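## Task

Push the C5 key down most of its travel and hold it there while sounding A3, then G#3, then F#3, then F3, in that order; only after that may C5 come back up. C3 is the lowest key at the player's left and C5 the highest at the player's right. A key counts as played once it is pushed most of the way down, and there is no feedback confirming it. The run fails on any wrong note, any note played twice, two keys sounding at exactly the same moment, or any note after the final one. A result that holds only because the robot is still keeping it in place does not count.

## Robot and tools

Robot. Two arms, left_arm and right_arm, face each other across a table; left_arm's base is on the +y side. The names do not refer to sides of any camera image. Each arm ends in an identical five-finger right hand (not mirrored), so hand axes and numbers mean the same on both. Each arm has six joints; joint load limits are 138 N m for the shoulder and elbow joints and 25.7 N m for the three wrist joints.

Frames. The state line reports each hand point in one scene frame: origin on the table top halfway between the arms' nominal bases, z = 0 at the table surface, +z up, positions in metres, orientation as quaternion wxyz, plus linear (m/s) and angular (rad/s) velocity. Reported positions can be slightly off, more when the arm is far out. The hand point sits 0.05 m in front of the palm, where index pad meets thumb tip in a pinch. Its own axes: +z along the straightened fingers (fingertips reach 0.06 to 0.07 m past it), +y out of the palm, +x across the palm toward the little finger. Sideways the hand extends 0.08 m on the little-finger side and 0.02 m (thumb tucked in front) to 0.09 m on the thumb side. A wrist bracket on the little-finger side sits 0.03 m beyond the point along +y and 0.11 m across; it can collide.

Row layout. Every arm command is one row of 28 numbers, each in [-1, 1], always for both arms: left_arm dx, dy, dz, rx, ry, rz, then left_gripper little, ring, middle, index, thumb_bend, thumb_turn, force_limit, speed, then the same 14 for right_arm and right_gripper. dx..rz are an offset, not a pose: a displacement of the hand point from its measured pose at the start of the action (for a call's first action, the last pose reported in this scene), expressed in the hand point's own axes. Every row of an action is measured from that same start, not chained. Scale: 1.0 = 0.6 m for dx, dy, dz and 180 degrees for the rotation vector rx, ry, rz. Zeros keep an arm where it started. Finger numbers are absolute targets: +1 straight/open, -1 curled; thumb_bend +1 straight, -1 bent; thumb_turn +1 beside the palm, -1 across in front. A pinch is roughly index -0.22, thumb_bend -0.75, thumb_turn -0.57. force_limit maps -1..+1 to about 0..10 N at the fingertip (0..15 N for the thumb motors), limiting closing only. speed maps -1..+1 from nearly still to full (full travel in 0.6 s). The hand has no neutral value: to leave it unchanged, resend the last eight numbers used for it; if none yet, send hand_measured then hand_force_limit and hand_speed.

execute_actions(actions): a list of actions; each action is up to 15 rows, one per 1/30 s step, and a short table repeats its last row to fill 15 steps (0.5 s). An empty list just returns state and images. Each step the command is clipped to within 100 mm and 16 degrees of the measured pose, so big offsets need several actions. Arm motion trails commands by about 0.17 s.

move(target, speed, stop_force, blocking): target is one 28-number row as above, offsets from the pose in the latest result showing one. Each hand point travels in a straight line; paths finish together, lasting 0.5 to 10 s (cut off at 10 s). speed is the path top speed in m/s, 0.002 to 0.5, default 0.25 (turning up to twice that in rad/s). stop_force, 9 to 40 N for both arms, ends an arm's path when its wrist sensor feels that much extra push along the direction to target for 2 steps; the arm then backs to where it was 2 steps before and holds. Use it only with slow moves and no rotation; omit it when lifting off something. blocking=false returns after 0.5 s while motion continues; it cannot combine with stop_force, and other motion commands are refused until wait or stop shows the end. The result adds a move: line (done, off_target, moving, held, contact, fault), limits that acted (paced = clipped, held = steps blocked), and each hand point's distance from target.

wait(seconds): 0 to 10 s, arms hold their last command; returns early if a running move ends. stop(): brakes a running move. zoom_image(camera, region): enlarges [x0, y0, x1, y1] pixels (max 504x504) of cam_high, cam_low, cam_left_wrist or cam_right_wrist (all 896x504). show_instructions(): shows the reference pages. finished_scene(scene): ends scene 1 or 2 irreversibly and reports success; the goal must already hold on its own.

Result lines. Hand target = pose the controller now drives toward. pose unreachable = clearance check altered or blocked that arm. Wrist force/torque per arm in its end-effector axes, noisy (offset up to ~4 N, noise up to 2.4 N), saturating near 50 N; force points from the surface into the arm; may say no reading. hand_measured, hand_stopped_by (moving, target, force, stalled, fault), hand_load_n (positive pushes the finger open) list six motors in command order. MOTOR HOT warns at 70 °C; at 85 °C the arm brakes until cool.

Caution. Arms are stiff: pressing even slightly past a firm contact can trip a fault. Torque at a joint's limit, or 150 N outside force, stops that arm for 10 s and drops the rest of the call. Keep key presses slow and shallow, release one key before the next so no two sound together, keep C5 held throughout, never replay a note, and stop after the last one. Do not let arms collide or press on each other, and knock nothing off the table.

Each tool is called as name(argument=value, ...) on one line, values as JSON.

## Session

execute_actions(actions=[])

Scene clock: 0.00 s.
left_arm: end_effector_position=(+0.3253, +0.4796, +0.4781) hand_measured=(+1.000, +1.000, +1.000, +1.000, +1.000, +1.000) hand_load_n=(+0.0, +0.0, +0.0, +0.0, +0.0, +0.0) hand_stopped_by=(target, target, target, target, target, target) hand_force_limit=0.00 hand_speed=-0.80 end_effector_quat_wxyz=(-0.005, +0.340, +0.940, +0.011) end_effector_velocity=(+0.000, +0.000, -0.000) end_effector_angular_velocity=(+0.001, -0.000, +0.001) | right_arm: end_effector_position=(+0.0490, -0.2258, +0.4791) hand_measured=(+1.000, +1.000, +1.000, +1.000, +1.000, +1.000) hand_load_n=(+0.0, +0.0, +0.0, +0.0, +0.0, +0.0) hand_stopped_by=(target, target, target, target, target, target) hand_force_limit=0.00 hand_speed=-0.80 end_effector_quat_wxyz=(+0.001, -0.407, +0.913, -0.001) end_effector_velocity=(+0.000, +0.000, +0.000) end_effector_angular_velocity=(+0.001, -0.002, -0.001)
Joint positions: left_arm=[ 0.566 -1.727  1.354  1.967  1.561 -1.908] | right_arm=[-1.178 -1.749  1.359  1.958  1.572 -1.861]
Joint velocities: left_arm=[ 0.    -0.     0.001 -0.    -0.    -0.   ] | right_arm=[-0.    -0.    -0.001 -0.001 -0.     0.   ]
Wrist force (N, on the end effector, along its own x y z axes, offset not removed): no reading
Wrist torque (N m, same axes, about the end effector's origin, offset not removed): no reading
Hand target (left_arm): +0.325, +0.480, +0.478; -0.005, +0.340, +0.940, +0.011
Hand target (right_arm): +0.049, -0.226, +0.479; +0.001, -0.407, +0.913, -0.001

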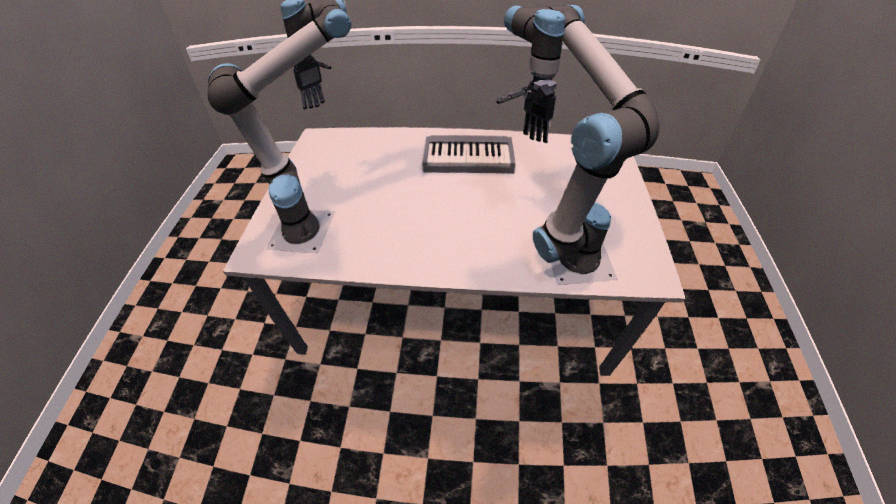

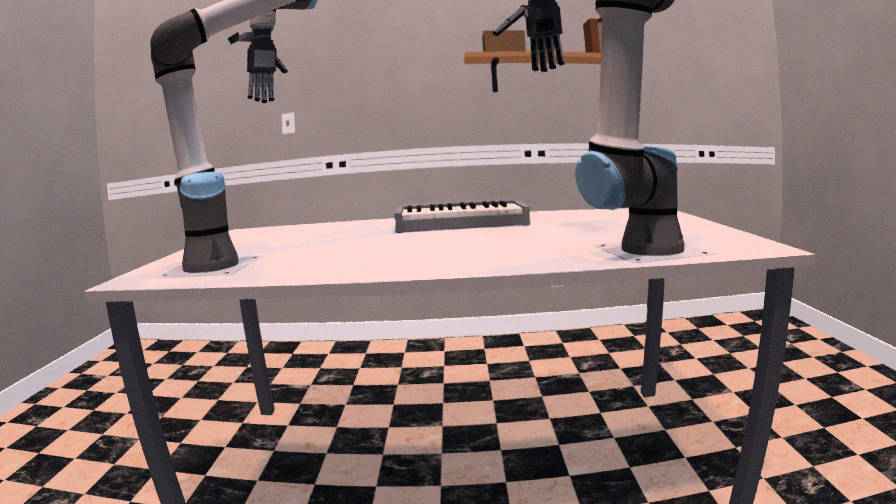

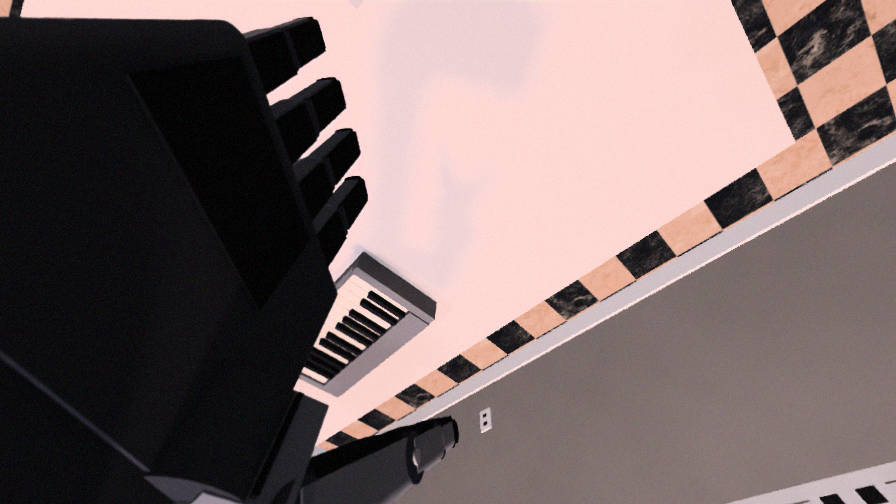

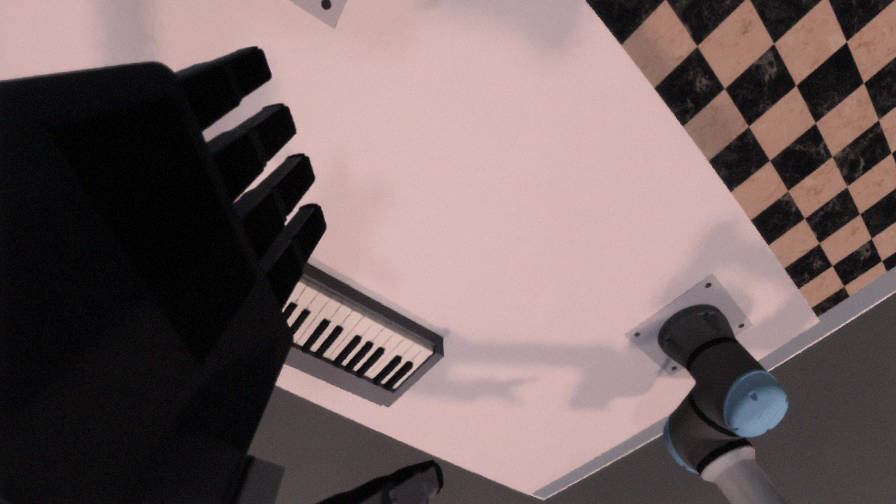

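zoom_image(camera="cam_high", region=[360, 110, 520, 200])

Region (360, 110, 520, 200) of cam_high's 896x504 image, scaled by 3.150, with more detail than that image has; it fills the top 284 rows of this view, and the rest is white.

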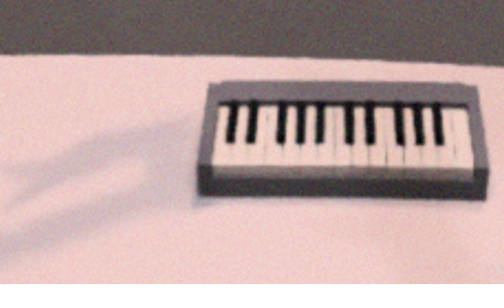

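move(target=[-0.543,-0.502,0.538,0.0644,0.0281,-0.7356,1,-1,-1,-1,1,1,0,0.3,-0.432,-0.689,0.54,0,0,0.75,1,-1,-1,-1,1,1,0,0.3], speed=0.35)

Scene clock: 66.80 s.
left_arm: end_effector_position=(+0.3813, +0.0478, +0.1442) hand_measured=(+1.000, -1.000, -1.000, -1.000, +1.000, +1.000) hand_load_n=(+0.0, +0.0, +0.0, +0.0, +0.0, +0.0) hand_stopped_by=(target, target, target, target, target, target) hand_force_limit=0.00 hand_speed=0.30 end_effector_quat_wxyz=(+0.052, +0.723, -0.686, +0.054) end_effector_velocity=(+0.000, -0.002, -0.002) end_effector_angular_velocity=(+0.002, +0.001, +0.011) | right_arm: end_effector_position=(+0.5303, -0.3096, +0.1562) hand_measured=(+1.000, -1.000, -1.000, -1.000, +1.000, +1.000) hand_load_n=(+0.0, +0.0, +0.0, +0.0, +0.0, +0.0) hand_stopped_by=(target, target, target, target, target, target) hand_force_limit=0.00 hand_speed=0.30 end_effector_quat_wxyz=(+0.002, +0.688, +0.726, +0.001) end_effector_velocity=(+0.002, +0.000, -0.001) end_effector_angular_velocity=(-0.000, +0.003, -0.011)
Joint positions: left_arm=[ 0.489 -0.707  0.78   1.36   1.632 -4.306] | right_arm=[-1.556 -0.974  1.252  1.289  1.572  0.116]
Joint velocities: left_arm=[-0.001  0.007 -0.008  0.003 -0.002 -0.011] | right_arm=[ 0.001  0.01  -0.012  0.005 -0.     0.012]
Wrist force (N, on the end effector, along its own x y z axes, offset not removed): left_arm=[-1.3 0.7 -0.9] | right_arm=[1.8 -0.9 -0.7]
Wrist torque (N m, same axes, about the end effector's origin, offset not removed): left_arm=[0.12 0.25 -0.12] | right_arm=[-0.06 -0.16 0.07]
Hand target (left_arm): +0.381, +0.048, +0.144; +0.052, +0.724, -0.686, +0.054
Hand target (right_arm): +0.531, -0.310, +0.156; +0.002, +0.688, +0.725, +0.001
Off the commanded pose (left_arm): 0.001 m, 0 deg.
Off the commanded pose (right_arm): 0.001 m, 0 deg.
move: done

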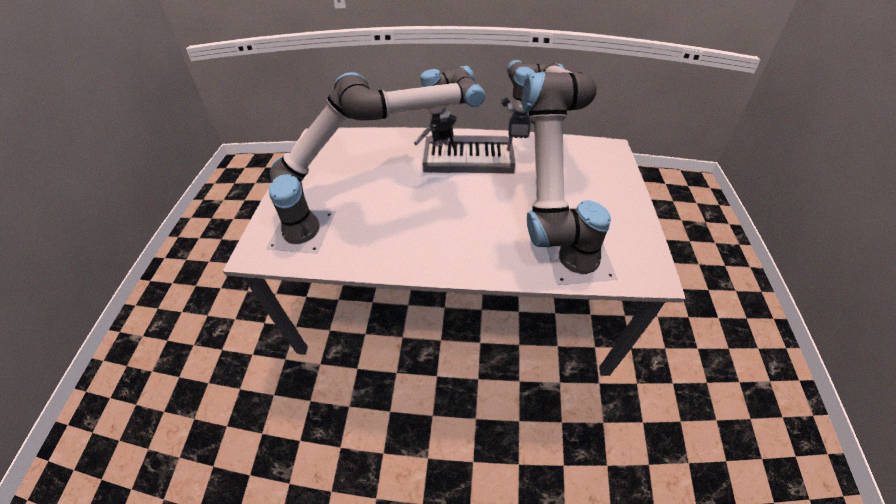

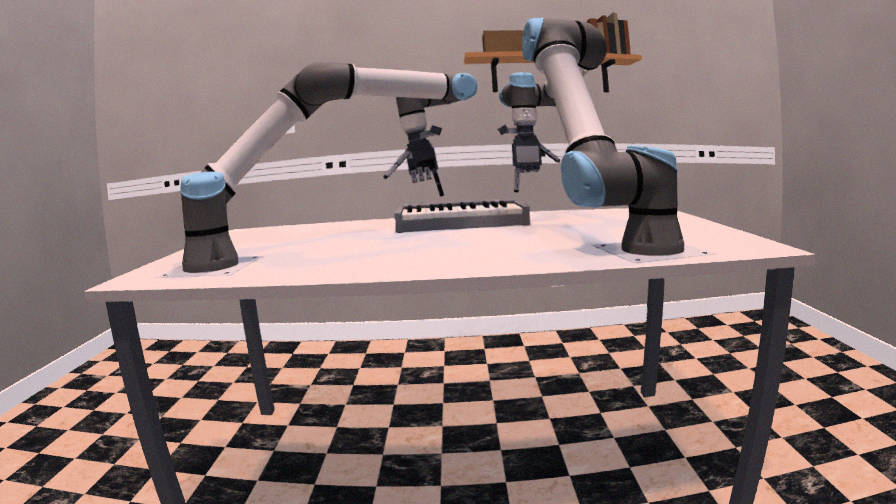

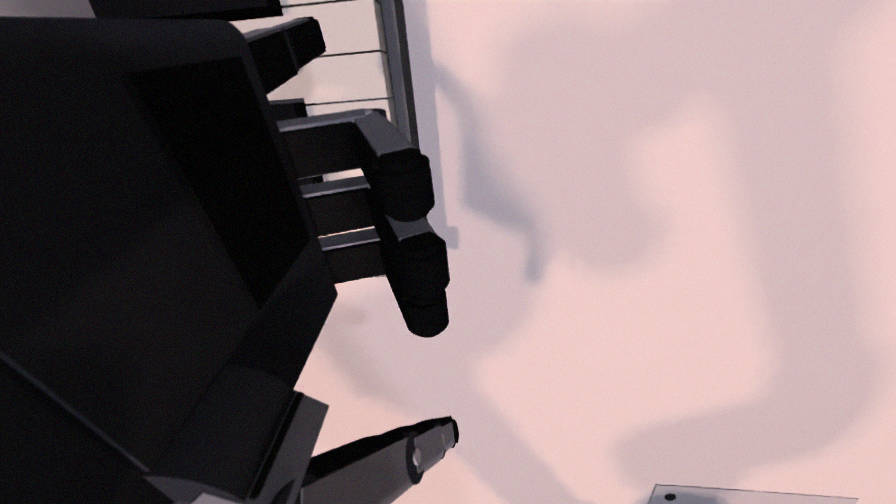

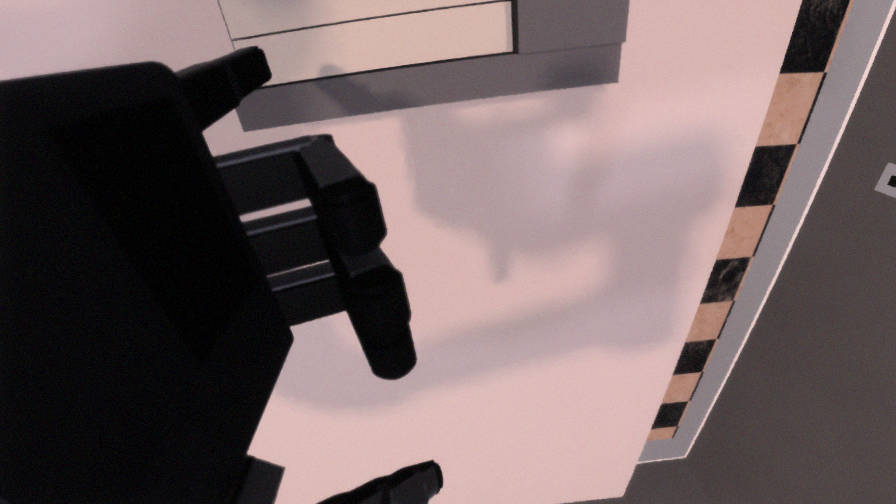

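move(target=[0.004,-0.008,0.051,0,0,0,1,-1,-1,-1,1,1,0,0.3,0.003,0,0.053,0,0,0,1,-1,-1,-1,1,1,0,0.3], speed=0.06)

zoom_image(camera="cam_low", region=[380, 160, 550, 240])

zoom_image(camera="cam_left_wrist", region=[200, 0, 420, 130])

zoom_image(camera="cam_right_wrist", region=[170, 0, 390, 140])

Scene clock: 94.17 s.
left_arm: end_effector_position=(+0.3863, +0.0412, +0.1145) hand_measured=(+1.000, -1.000, -1.000, -1.000, +1.000, +1.000) hand_load_n=(+0.0, +0.0, +0.0, +0.0, +0.0, +0.0) hand_stopped_by=(target, target, target, target, target, target) hand_force_limit=0.00 hand_speed=0.30 end_effector_quat_wxyz=(+0.052, +0.723, -0.686, +0.054) end_effector_velocity=(+0.001, -0.000, -0.002) end_effector_angular_velocity=(-0.000, -0.001, +0.000) | right_arm: end_effector_position=(+0.5303, -0.3078, +0.1247) hand_measured=(+1.000, -1.000, -1.000, -1.000, +1.000, +1.000) hand_load_n=(+0.0, +0.0, +0.0, +0.0, +0.0, +0.0) hand_stopped_by=(target, target, target, target, target, target) hand_force_limit=0.00 hand_speed=0.30 end_effector_quat_wxyz=(+0.002, +0.688, +0.726, +0.001) end_effector_velocity=(+0.000, +0.000, -0.002) end_effector_angular_velocity=(-0.001, -0.002, +0.001)
Joint positions: left_arm=[ 0.492 -0.669  0.787  1.316  1.632 -4.304] | right_arm=[-1.553 -0.949  1.294  1.222  1.572  0.12 ]
Joint velocities: left_arm=[ 0.001  0.003 -0.    -0.003 -0.     0.   ] | right_arm=[ 0.001  0.002  0.003 -0.006  0.001  0.001]
Wrist force (N, on the end effector, along its own x y z axes, offset not removed): left_arm=[-1.4 1.0 0.7] | right_arm=[-0.9 2.1 0.5]
Wrist torque (N m, same axes, about the end effector's origin, offset not removed): left_arm=[0.19 0.09 -0.13] | right_arm=[0.29 0.18 0.28]
Hand target (left_arm): +0.386, +0.041, +0.114; +0.052, +0.723, -0.686, +0.054
Hand target (right_arm): +0.530, -0.308, +0.124; +0.002, +0.688, +0.726, +0.001
Off the commanded pose (left_arm): 0.000 m, 0 deg.
Off the commanded pose (right_arm): 0.000 m, 0 deg.
move: done

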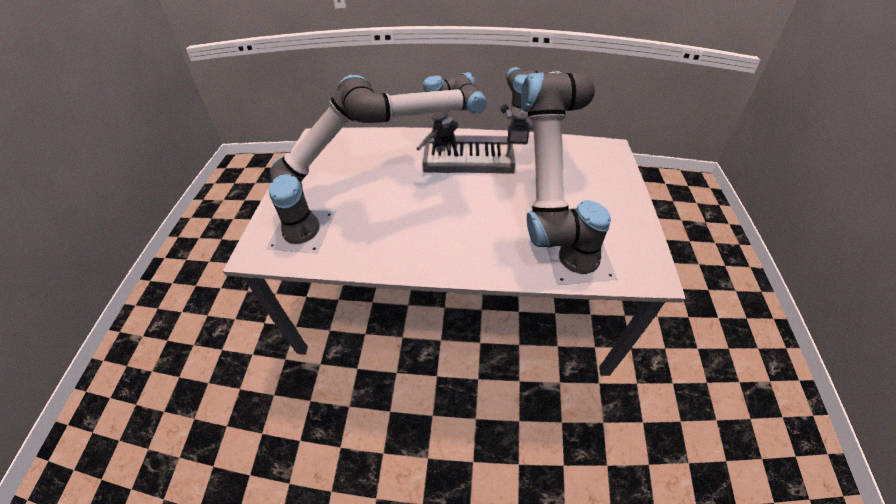

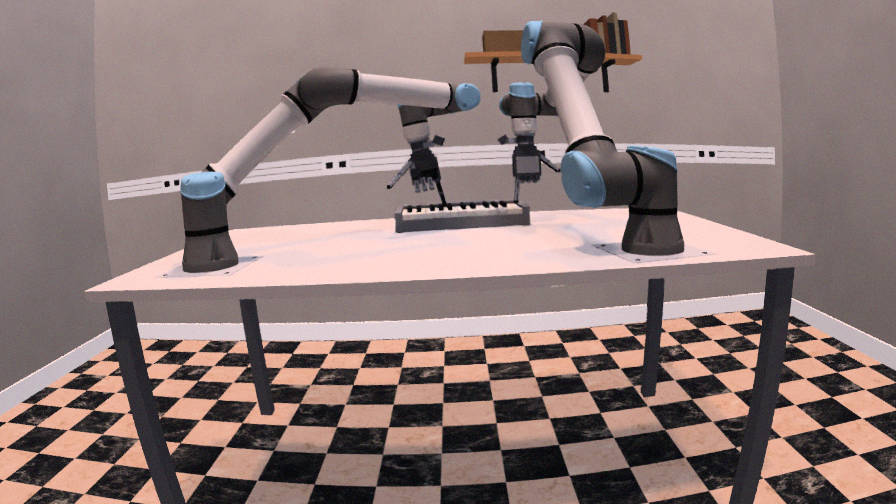

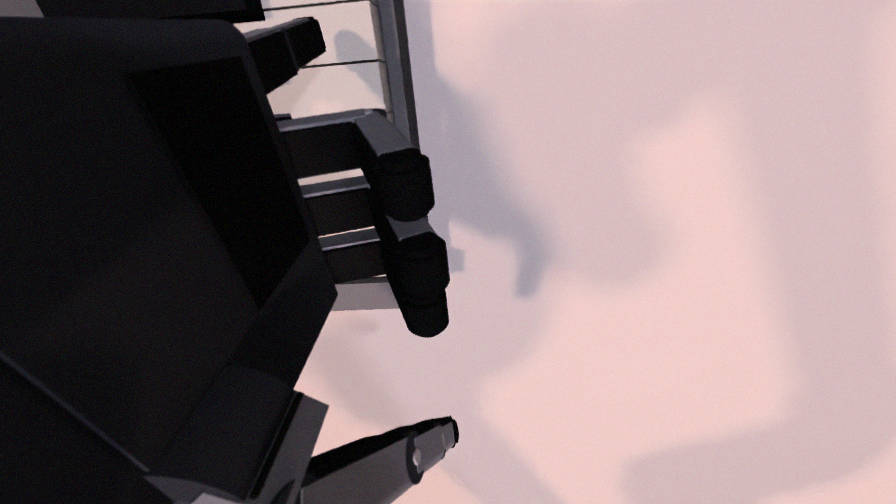

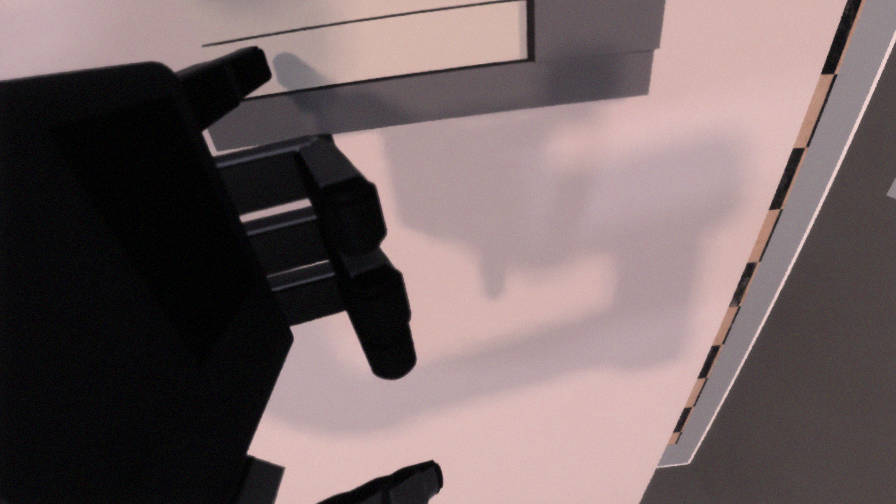

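Region (380, 160, 550, 240) of cam_low's 896x504 image, scaled by 2.965, with more detail than that image has; it fills the top 237 rows of this view, and the rest is white.

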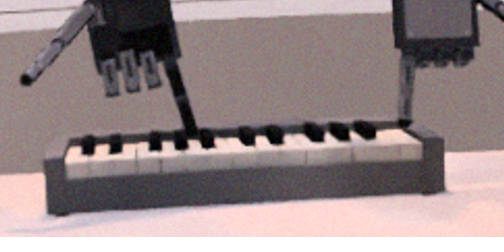

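Region (200, 0, 420, 130) of cam_left_wrist's 896x504 image, scaled by 2.291, with more detail than that image has; it fills the top 298 rows of this view, and the rest is white.

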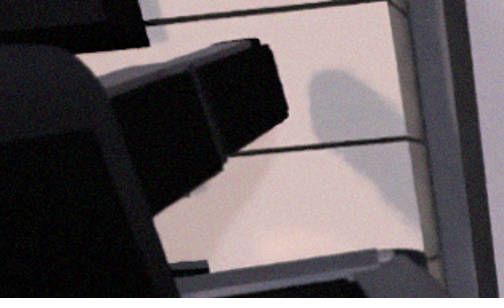

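Region (170, 0, 390, 140) of cam_right_wrist's 896x504 image, scaled by 2.291, with more detail than that image has; it fills the top 321 rows of this view, and the rest is white.

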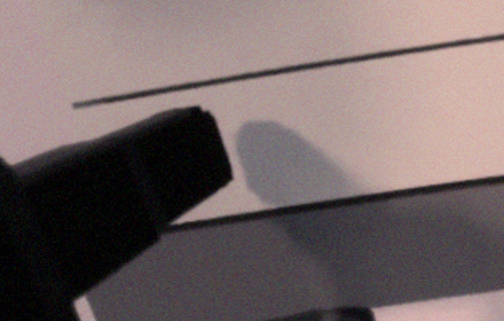

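move(target=[0.0003,0,0.0203,0,0,0,1,-1,-1,-1,1,1,0,0.3,-0.0025,0,0.016,0,0,0,1,-1,-1,-1,1,1,0,0.3], speed=0.03)

move(target=[0,0,0,0,0,0,1,-1,-1,-1,1,1,0,0.3,0,0,0.033,0,0,0,1,-1,-1,-1,1,1,0,0.3], speed=0.005, stop_force=9)

zoom_image(camera="cam_low", region=[380, 160, 550, 240])

zoom_image(camera="cam_left_wrist", region=[200, 0, 420, 130])

zoom_image(camera="cam_right_wrist", region=[170, 0, 390, 140])

Scene clock: 106.50 s.
left_arm: end_effector_position=(+0.3864, +0.0393, +0.1029) hand_measured=(+1.000, -1.000, -1.000, -1.000, +1.000, +1.000) hand_load_n=(+0.0, +0.0, +0.0, +0.0, +0.0, +0.0) hand_stopped_by=(target, target, target, target, target, target) hand_force_limit=0.00 hand_speed=0.30 end_effector_quat_wxyz=(+0.052, +0.723, -0.686, +0.054) end_effector_velocity=(+0.001, -0.000, -0.003) end_effector_angular_velocity=(+0.000, -0.001, +0.001) | right_arm: end_effector_position=(+0.5304, -0.3093, +0.1154) hand_measured=(+1.000, -1.000, -1.000, -1.000, +1.000, +1.000) hand_load_n=(+0.0, +0.0, +0.0, +0.0, +0.0, +0.0) hand_stopped_by=(target, target, target, target, target, target) hand_force_limit=0.00 hand_speed=0.30 end_effector_quat_wxyz=(+0.002, +0.688, +0.726, +0.001) end_effector_velocity=(+0.000, -0.001, -0.002) end_effector_angular_velocity=(+0.000, +0.000, +0.000)
Joint positions: left_arm=[ 0.49  -0.659  0.798  1.295  1.632 -4.305] | right_arm=[-1.555 -0.942  1.308  1.201  1.572  0.117]
Joint velocities: left_arm=[ 0.     0.002  0.003 -0.005 -0.001 -0.001] | right_arm=[-0.001  0.002  0.004 -0.005 -0.    -0.001]
Wrist force (N, on the end effector, along its own x y z axes, offset not removed): left_arm=[-1.0 3.1 0.7] | right_arm=[1.0 -3.1 -3.2]
Wrist torque (N m, same axes, about the end effector's origin, offset not removed): left_arm=[0.48 0.00 -0.13] | right_arm=[-0.24 -0.04 0.27]
Hand target (left_arm): +0.386, +0.039, +0.103; +0.052, +0.723, -0.686, +0.054
Hand target (right_arm): +0.530, -0.309, +0.115; +0.002, +0.688, +0.726, +0.001
Off the commanded pose (left_arm): 0.000 m, 0 deg.
Off the commanded pose (right_arm): 0.000 m, 0 deg.
move: done

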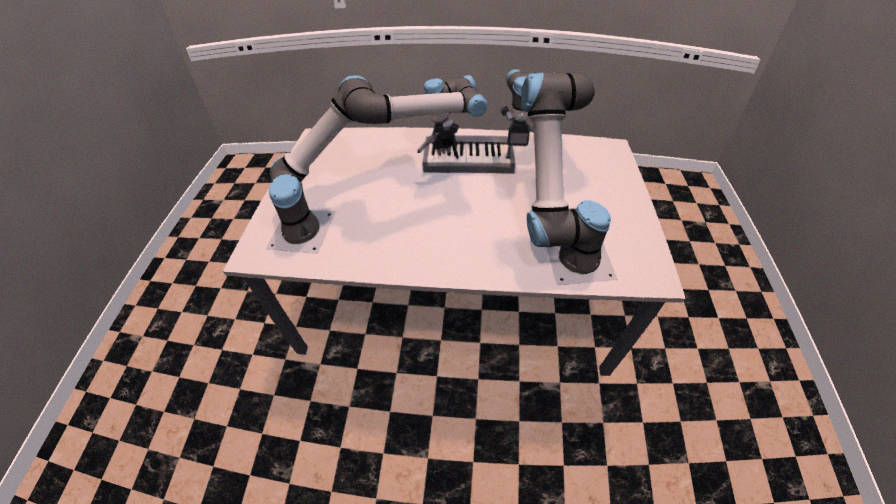

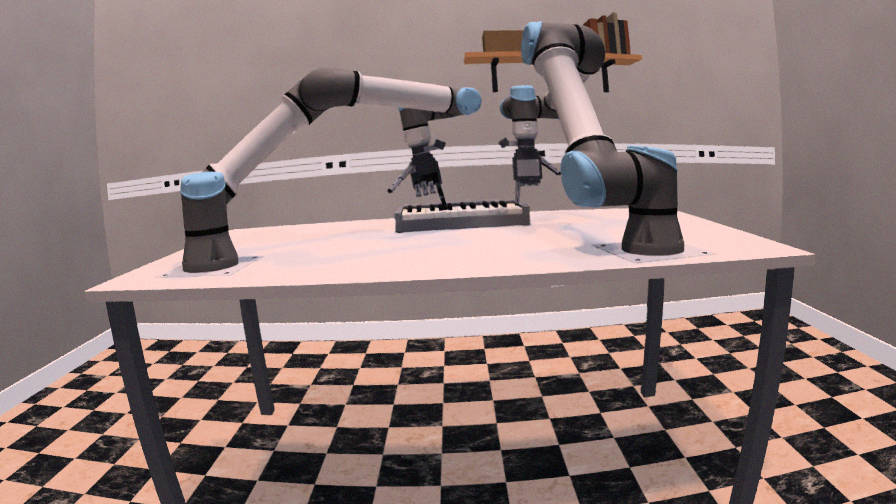

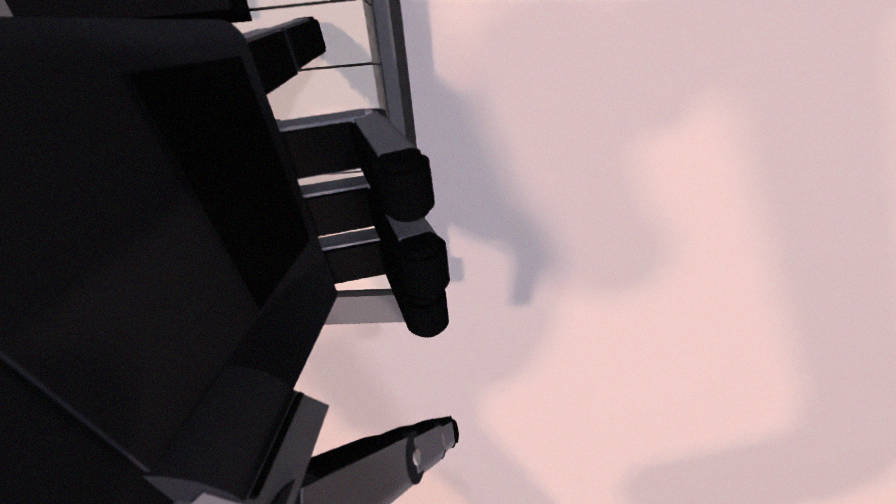

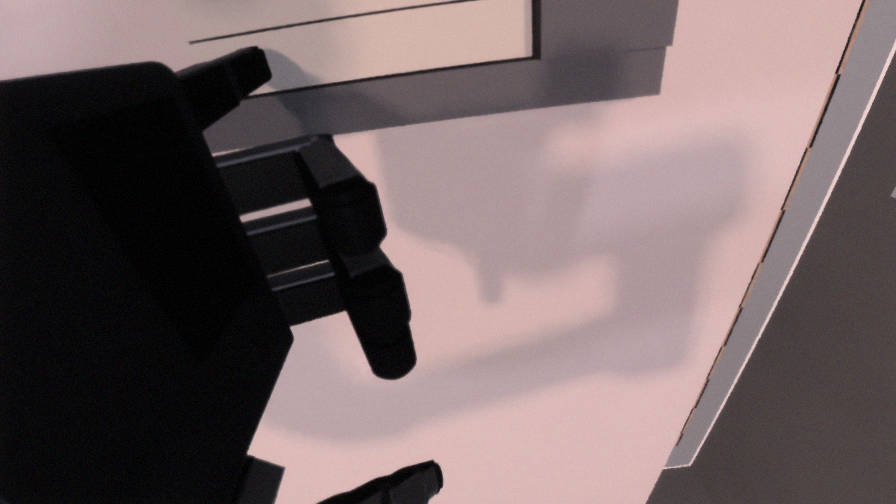

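Scene clock: 109.57 s.
left_arm: end_effector_position=(+0.3864, +0.0393, +0.1029) hand_measured=(+1.000, -1.000, -1.000, -1.000, +1.000, +1.000) hand_load_n=(+0.0, +0.0, +0.0, +0.0, +0.0, +0.0) hand_stopped_by=(target, target, target, target, target, target) hand_force_limit=0.00 hand_speed=0.30 end_effector_quat_wxyz=(+0.052, +0.723, -0.686, +0.054) end_effector_velocity=(-0.000, -0.000, +0.000) end_effector_angular_velocity=(-0.001, -0.001, -0.001) | right_arm: end_effector_position=(+0.5304, -0.3093, +0.1019) hand_measured=(+1.000, -1.000, -1.000, -1.000, +1.000, +1.000) hand_load_n=(+0.0, +0.0, +0.0, +0.0, +0.0, +0.0) hand_stopped_by=(target, target, target, target, target, target) hand_force_limit=0.00 hand_speed=0.30 end_effector_quat_wxyz=(+0.002, +0.688, +0.726, +0.001) end_effector_velocity=(-0.000, +0.000, +0.002) end_effector_angular_velocity=(+0.000, +0.000, +0.001)
Joint positions: left_arm=[ 0.49  -0.659  0.798  1.295  1.632 -4.305] | right_arm=[-1.555 -0.93   1.324  1.173  1.572  0.117]
Joint velocities: left_arm=[-0.    -0.    -0.    -0.    -0.     0.001] | right_arm=[ 0.001 -0.002 -0.003  0.005 -0.    -0.   ]
Wrist force (N, on the end effector, along its own x y z axes, offset not removed): left_arm=[-1.6 1.8 -0.6] | right_arm=[-0.7 -4.5 -16.2]
Wrist torque (N m, same axes, about the end effector's origin, offset not removed): left_arm=[0.27 0.19 -0.16] | right_arm=[0.39 1.15 0.20]
Hand target (left_arm): +0.386, +0.039, +0.103; +0.052, +0.723, -0.686, +0.054
Hand target (right_arm): +0.530, -0.309, +0.102; +0.002, +0.688, +0.726, +0.001
Off the commanded pose (left_arm): 0.000 m, 0 deg.
Off the commanded pose (right_arm): 0.006 m, 0 deg.
move: contact (right_arm)

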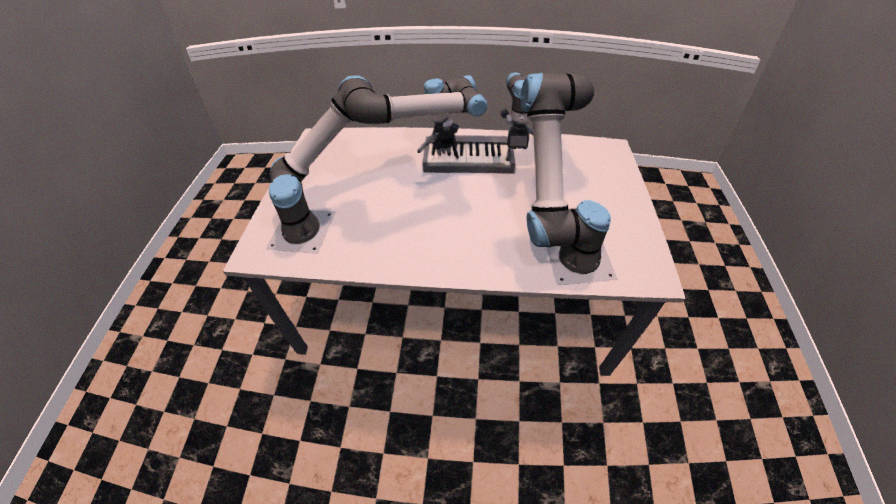

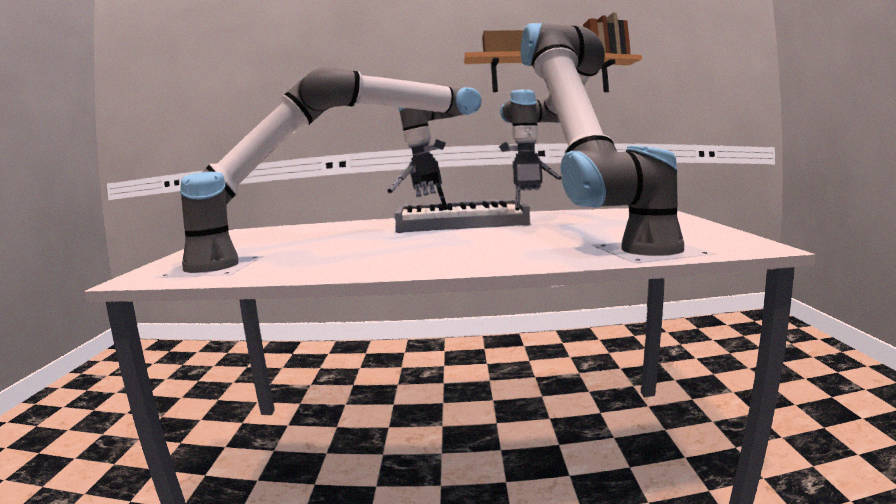

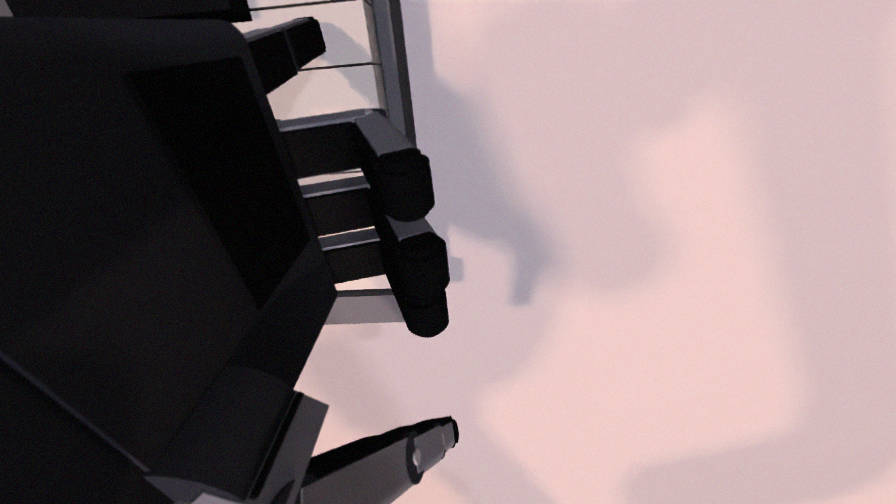

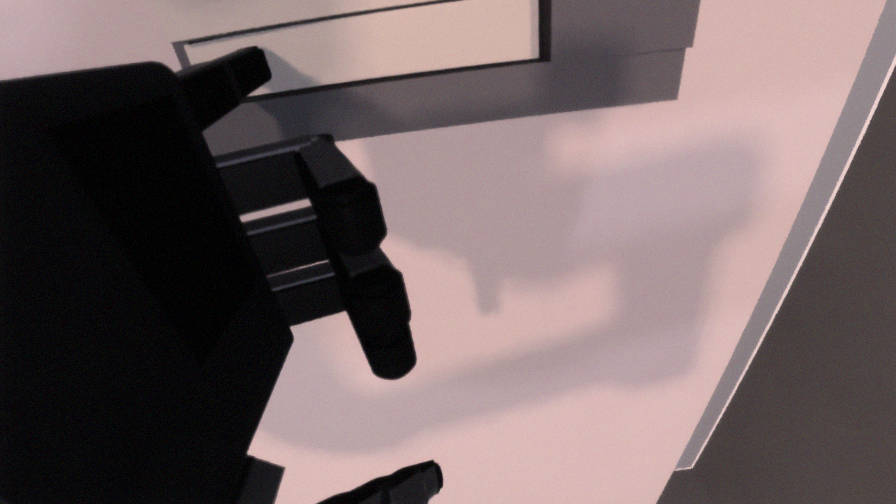

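Region (380, 160, 550, 240) of cam_low's 896x504 image, scaled by 2.965, with more detail than that image has; it fills the top 237 rows of this view, and the rest is white.

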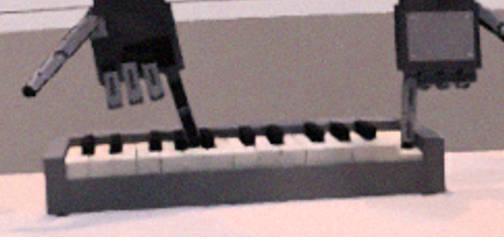

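Region (200, 0, 420, 130) of cam_left_wrist's 896x504 image, scaled by 2.291, with more detail than that image has; it fills the top 298 rows of this view, and the rest is white.

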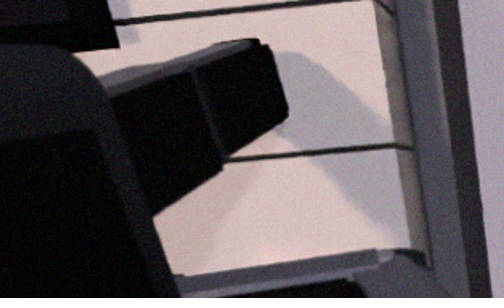

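Region (170, 0, 390, 140) of cam_right_wrist's 896x504 image, scaled by 2.291, with more detail than that image has; it fills the top 321 rows of this view, and the rest is white.

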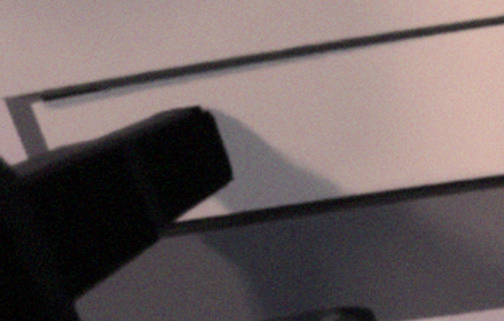

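move(target=[-0.005,0,0.04,0,0,0,1,-1,-1,-1,1,1,0,0.3,0,0,-0.001,0,0,0,1,-1,-1,-1,1,1,0,0.3], speed=0.005, stop_force=9)

zoom_image(camera="cam_low", region=[380, 160, 550, 240])

zoom_image(camera="cam_left_wrist", region=[200, 0, 420, 130])

Scene clock: 118.03 s.
left_arm: end_effector_position=(+0.3863, +0.0390, +0.0896) hand_measured=(+1.000, -1.000, -1.000, -1.000, +1.000, +1.000) hand_load_n=(-0.5, +0.0, +0.0, +0.0, +0.0, +0.0) hand_stopped_by=(target, target, target, target, target, target) hand_force_limit=0.00 hand_speed=0.30 end_effector_quat_wxyz=(+0.052, +0.723, -0.686, +0.054) end_effector_velocity=(+0.001, +0.001, +0.001) end_effector_angular_velocity=(+0.003, +0.001, +0.001) | right_arm: end_effector_position=(+0.5304, -0.3093, +0.1024) hand_measured=(+1.000, -1.000, -1.000, -1.000, +1.000, +1.000) hand_load_n=(+0.0, +0.0, +0.0, +0.0, +0.0, +0.0) hand_stopped_by=(target, target, target, target, target, target) hand_force_limit=0.00 hand_speed=0.30 end_effector_quat_wxyz=(+0.002, +0.688, +0.726, +0.001) end_effector_velocity=(-0.000, -0.000, +0.000) end_effector_angular_velocity=(+0.000, +0.001, -0.001)
Joint positions: left_arm=[ 0.49  -0.652  0.818  1.267  1.632 -4.305] | right_arm=[-1.555 -0.93   1.324  1.174  1.572  0.117]
Joint velocities: left_arm=[ 0.001  0.    -0.002  0.005 -0.     0.   ] | right_arm=[-0.    -0.    -0.     0.001 -0.001  0.   ]
Wrist force (N, on the end effector, along its own x y z axes, offset not removed): left_arm=[-0.7 1.8 -15.1] | right_arm=[0.7 -1.8 -8.5]
Wrist torque (N m, same axes, about the end effector's origin, offset not removed): left_arm=[1.14 1.05 -0.04] | right_arm=[0.49 0.38 -0.07]
Hand target (left_arm): +0.386, +0.039, +0.090; +0.052, +0.723, -0.686, +0.054
Hand target (right_arm): +0.530, -0.309, +0.102; +0.002, +0.688, +0.726, +0.001
Off the commanded pose (left_arm): 0.011 m, 0 deg.
Off the commanded pose (right_arm): 0.000 m, 0 deg.
move: contact (left_arm)

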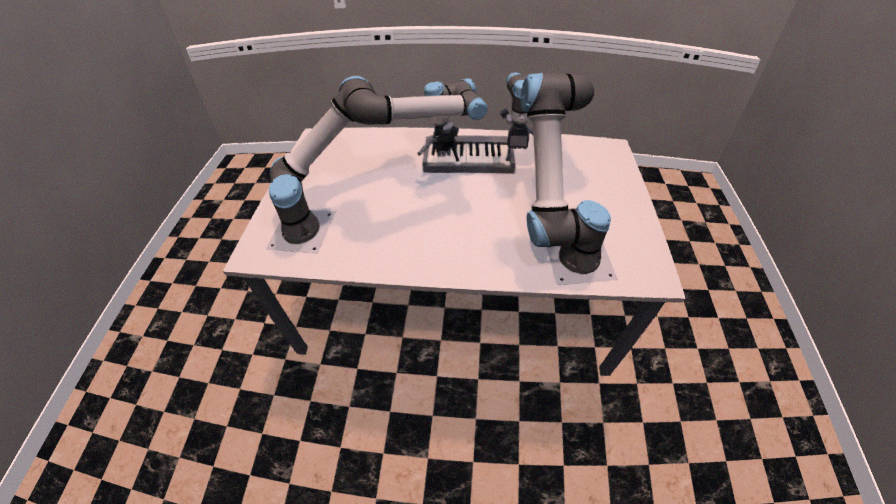

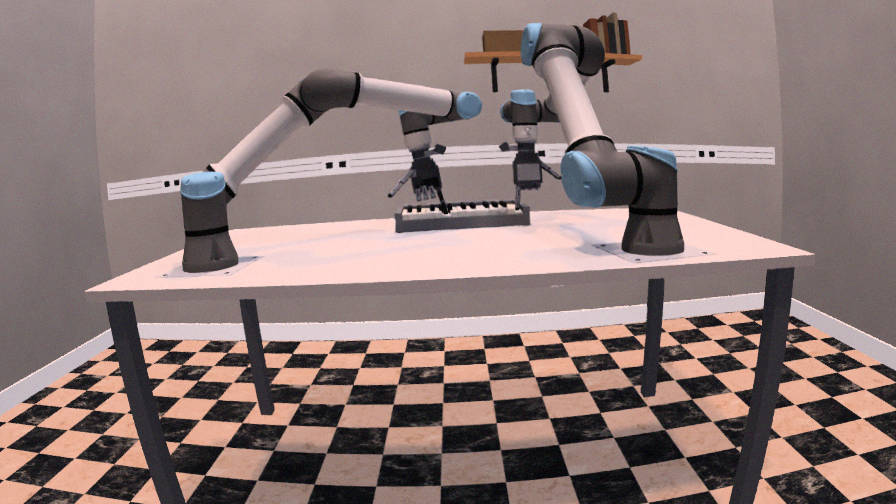

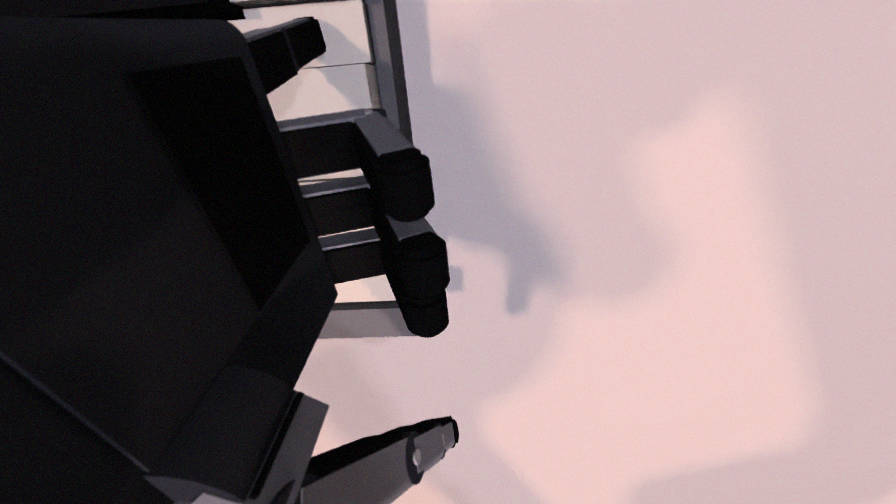

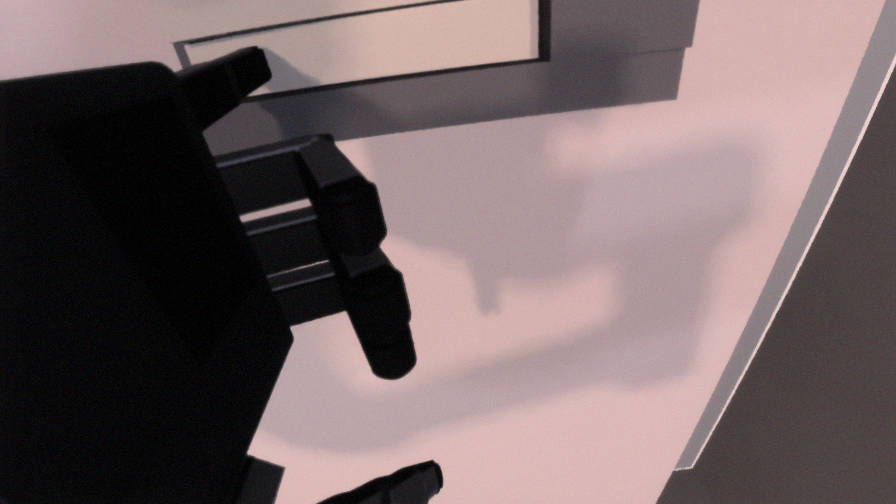

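Region (380, 160, 550, 240) of cam_low's 896x504 image, scaled by 2.965, with more detail than that image has; it fills the top 237 rows of this view, and the rest is white.

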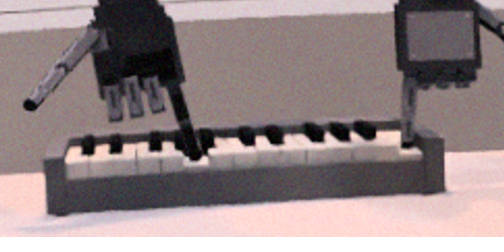

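Region (200, 0, 420, 130) of cam_left_wrist's 896x504 image, scaled by 2.291, with more detail than that image has; it fills the top 298 rows of this view, and the rest is white.

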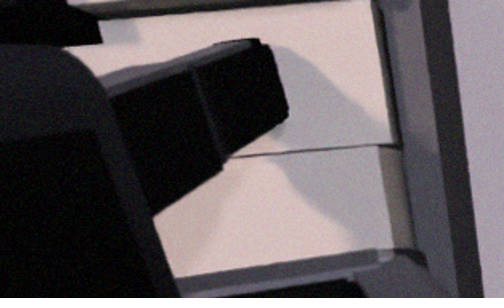

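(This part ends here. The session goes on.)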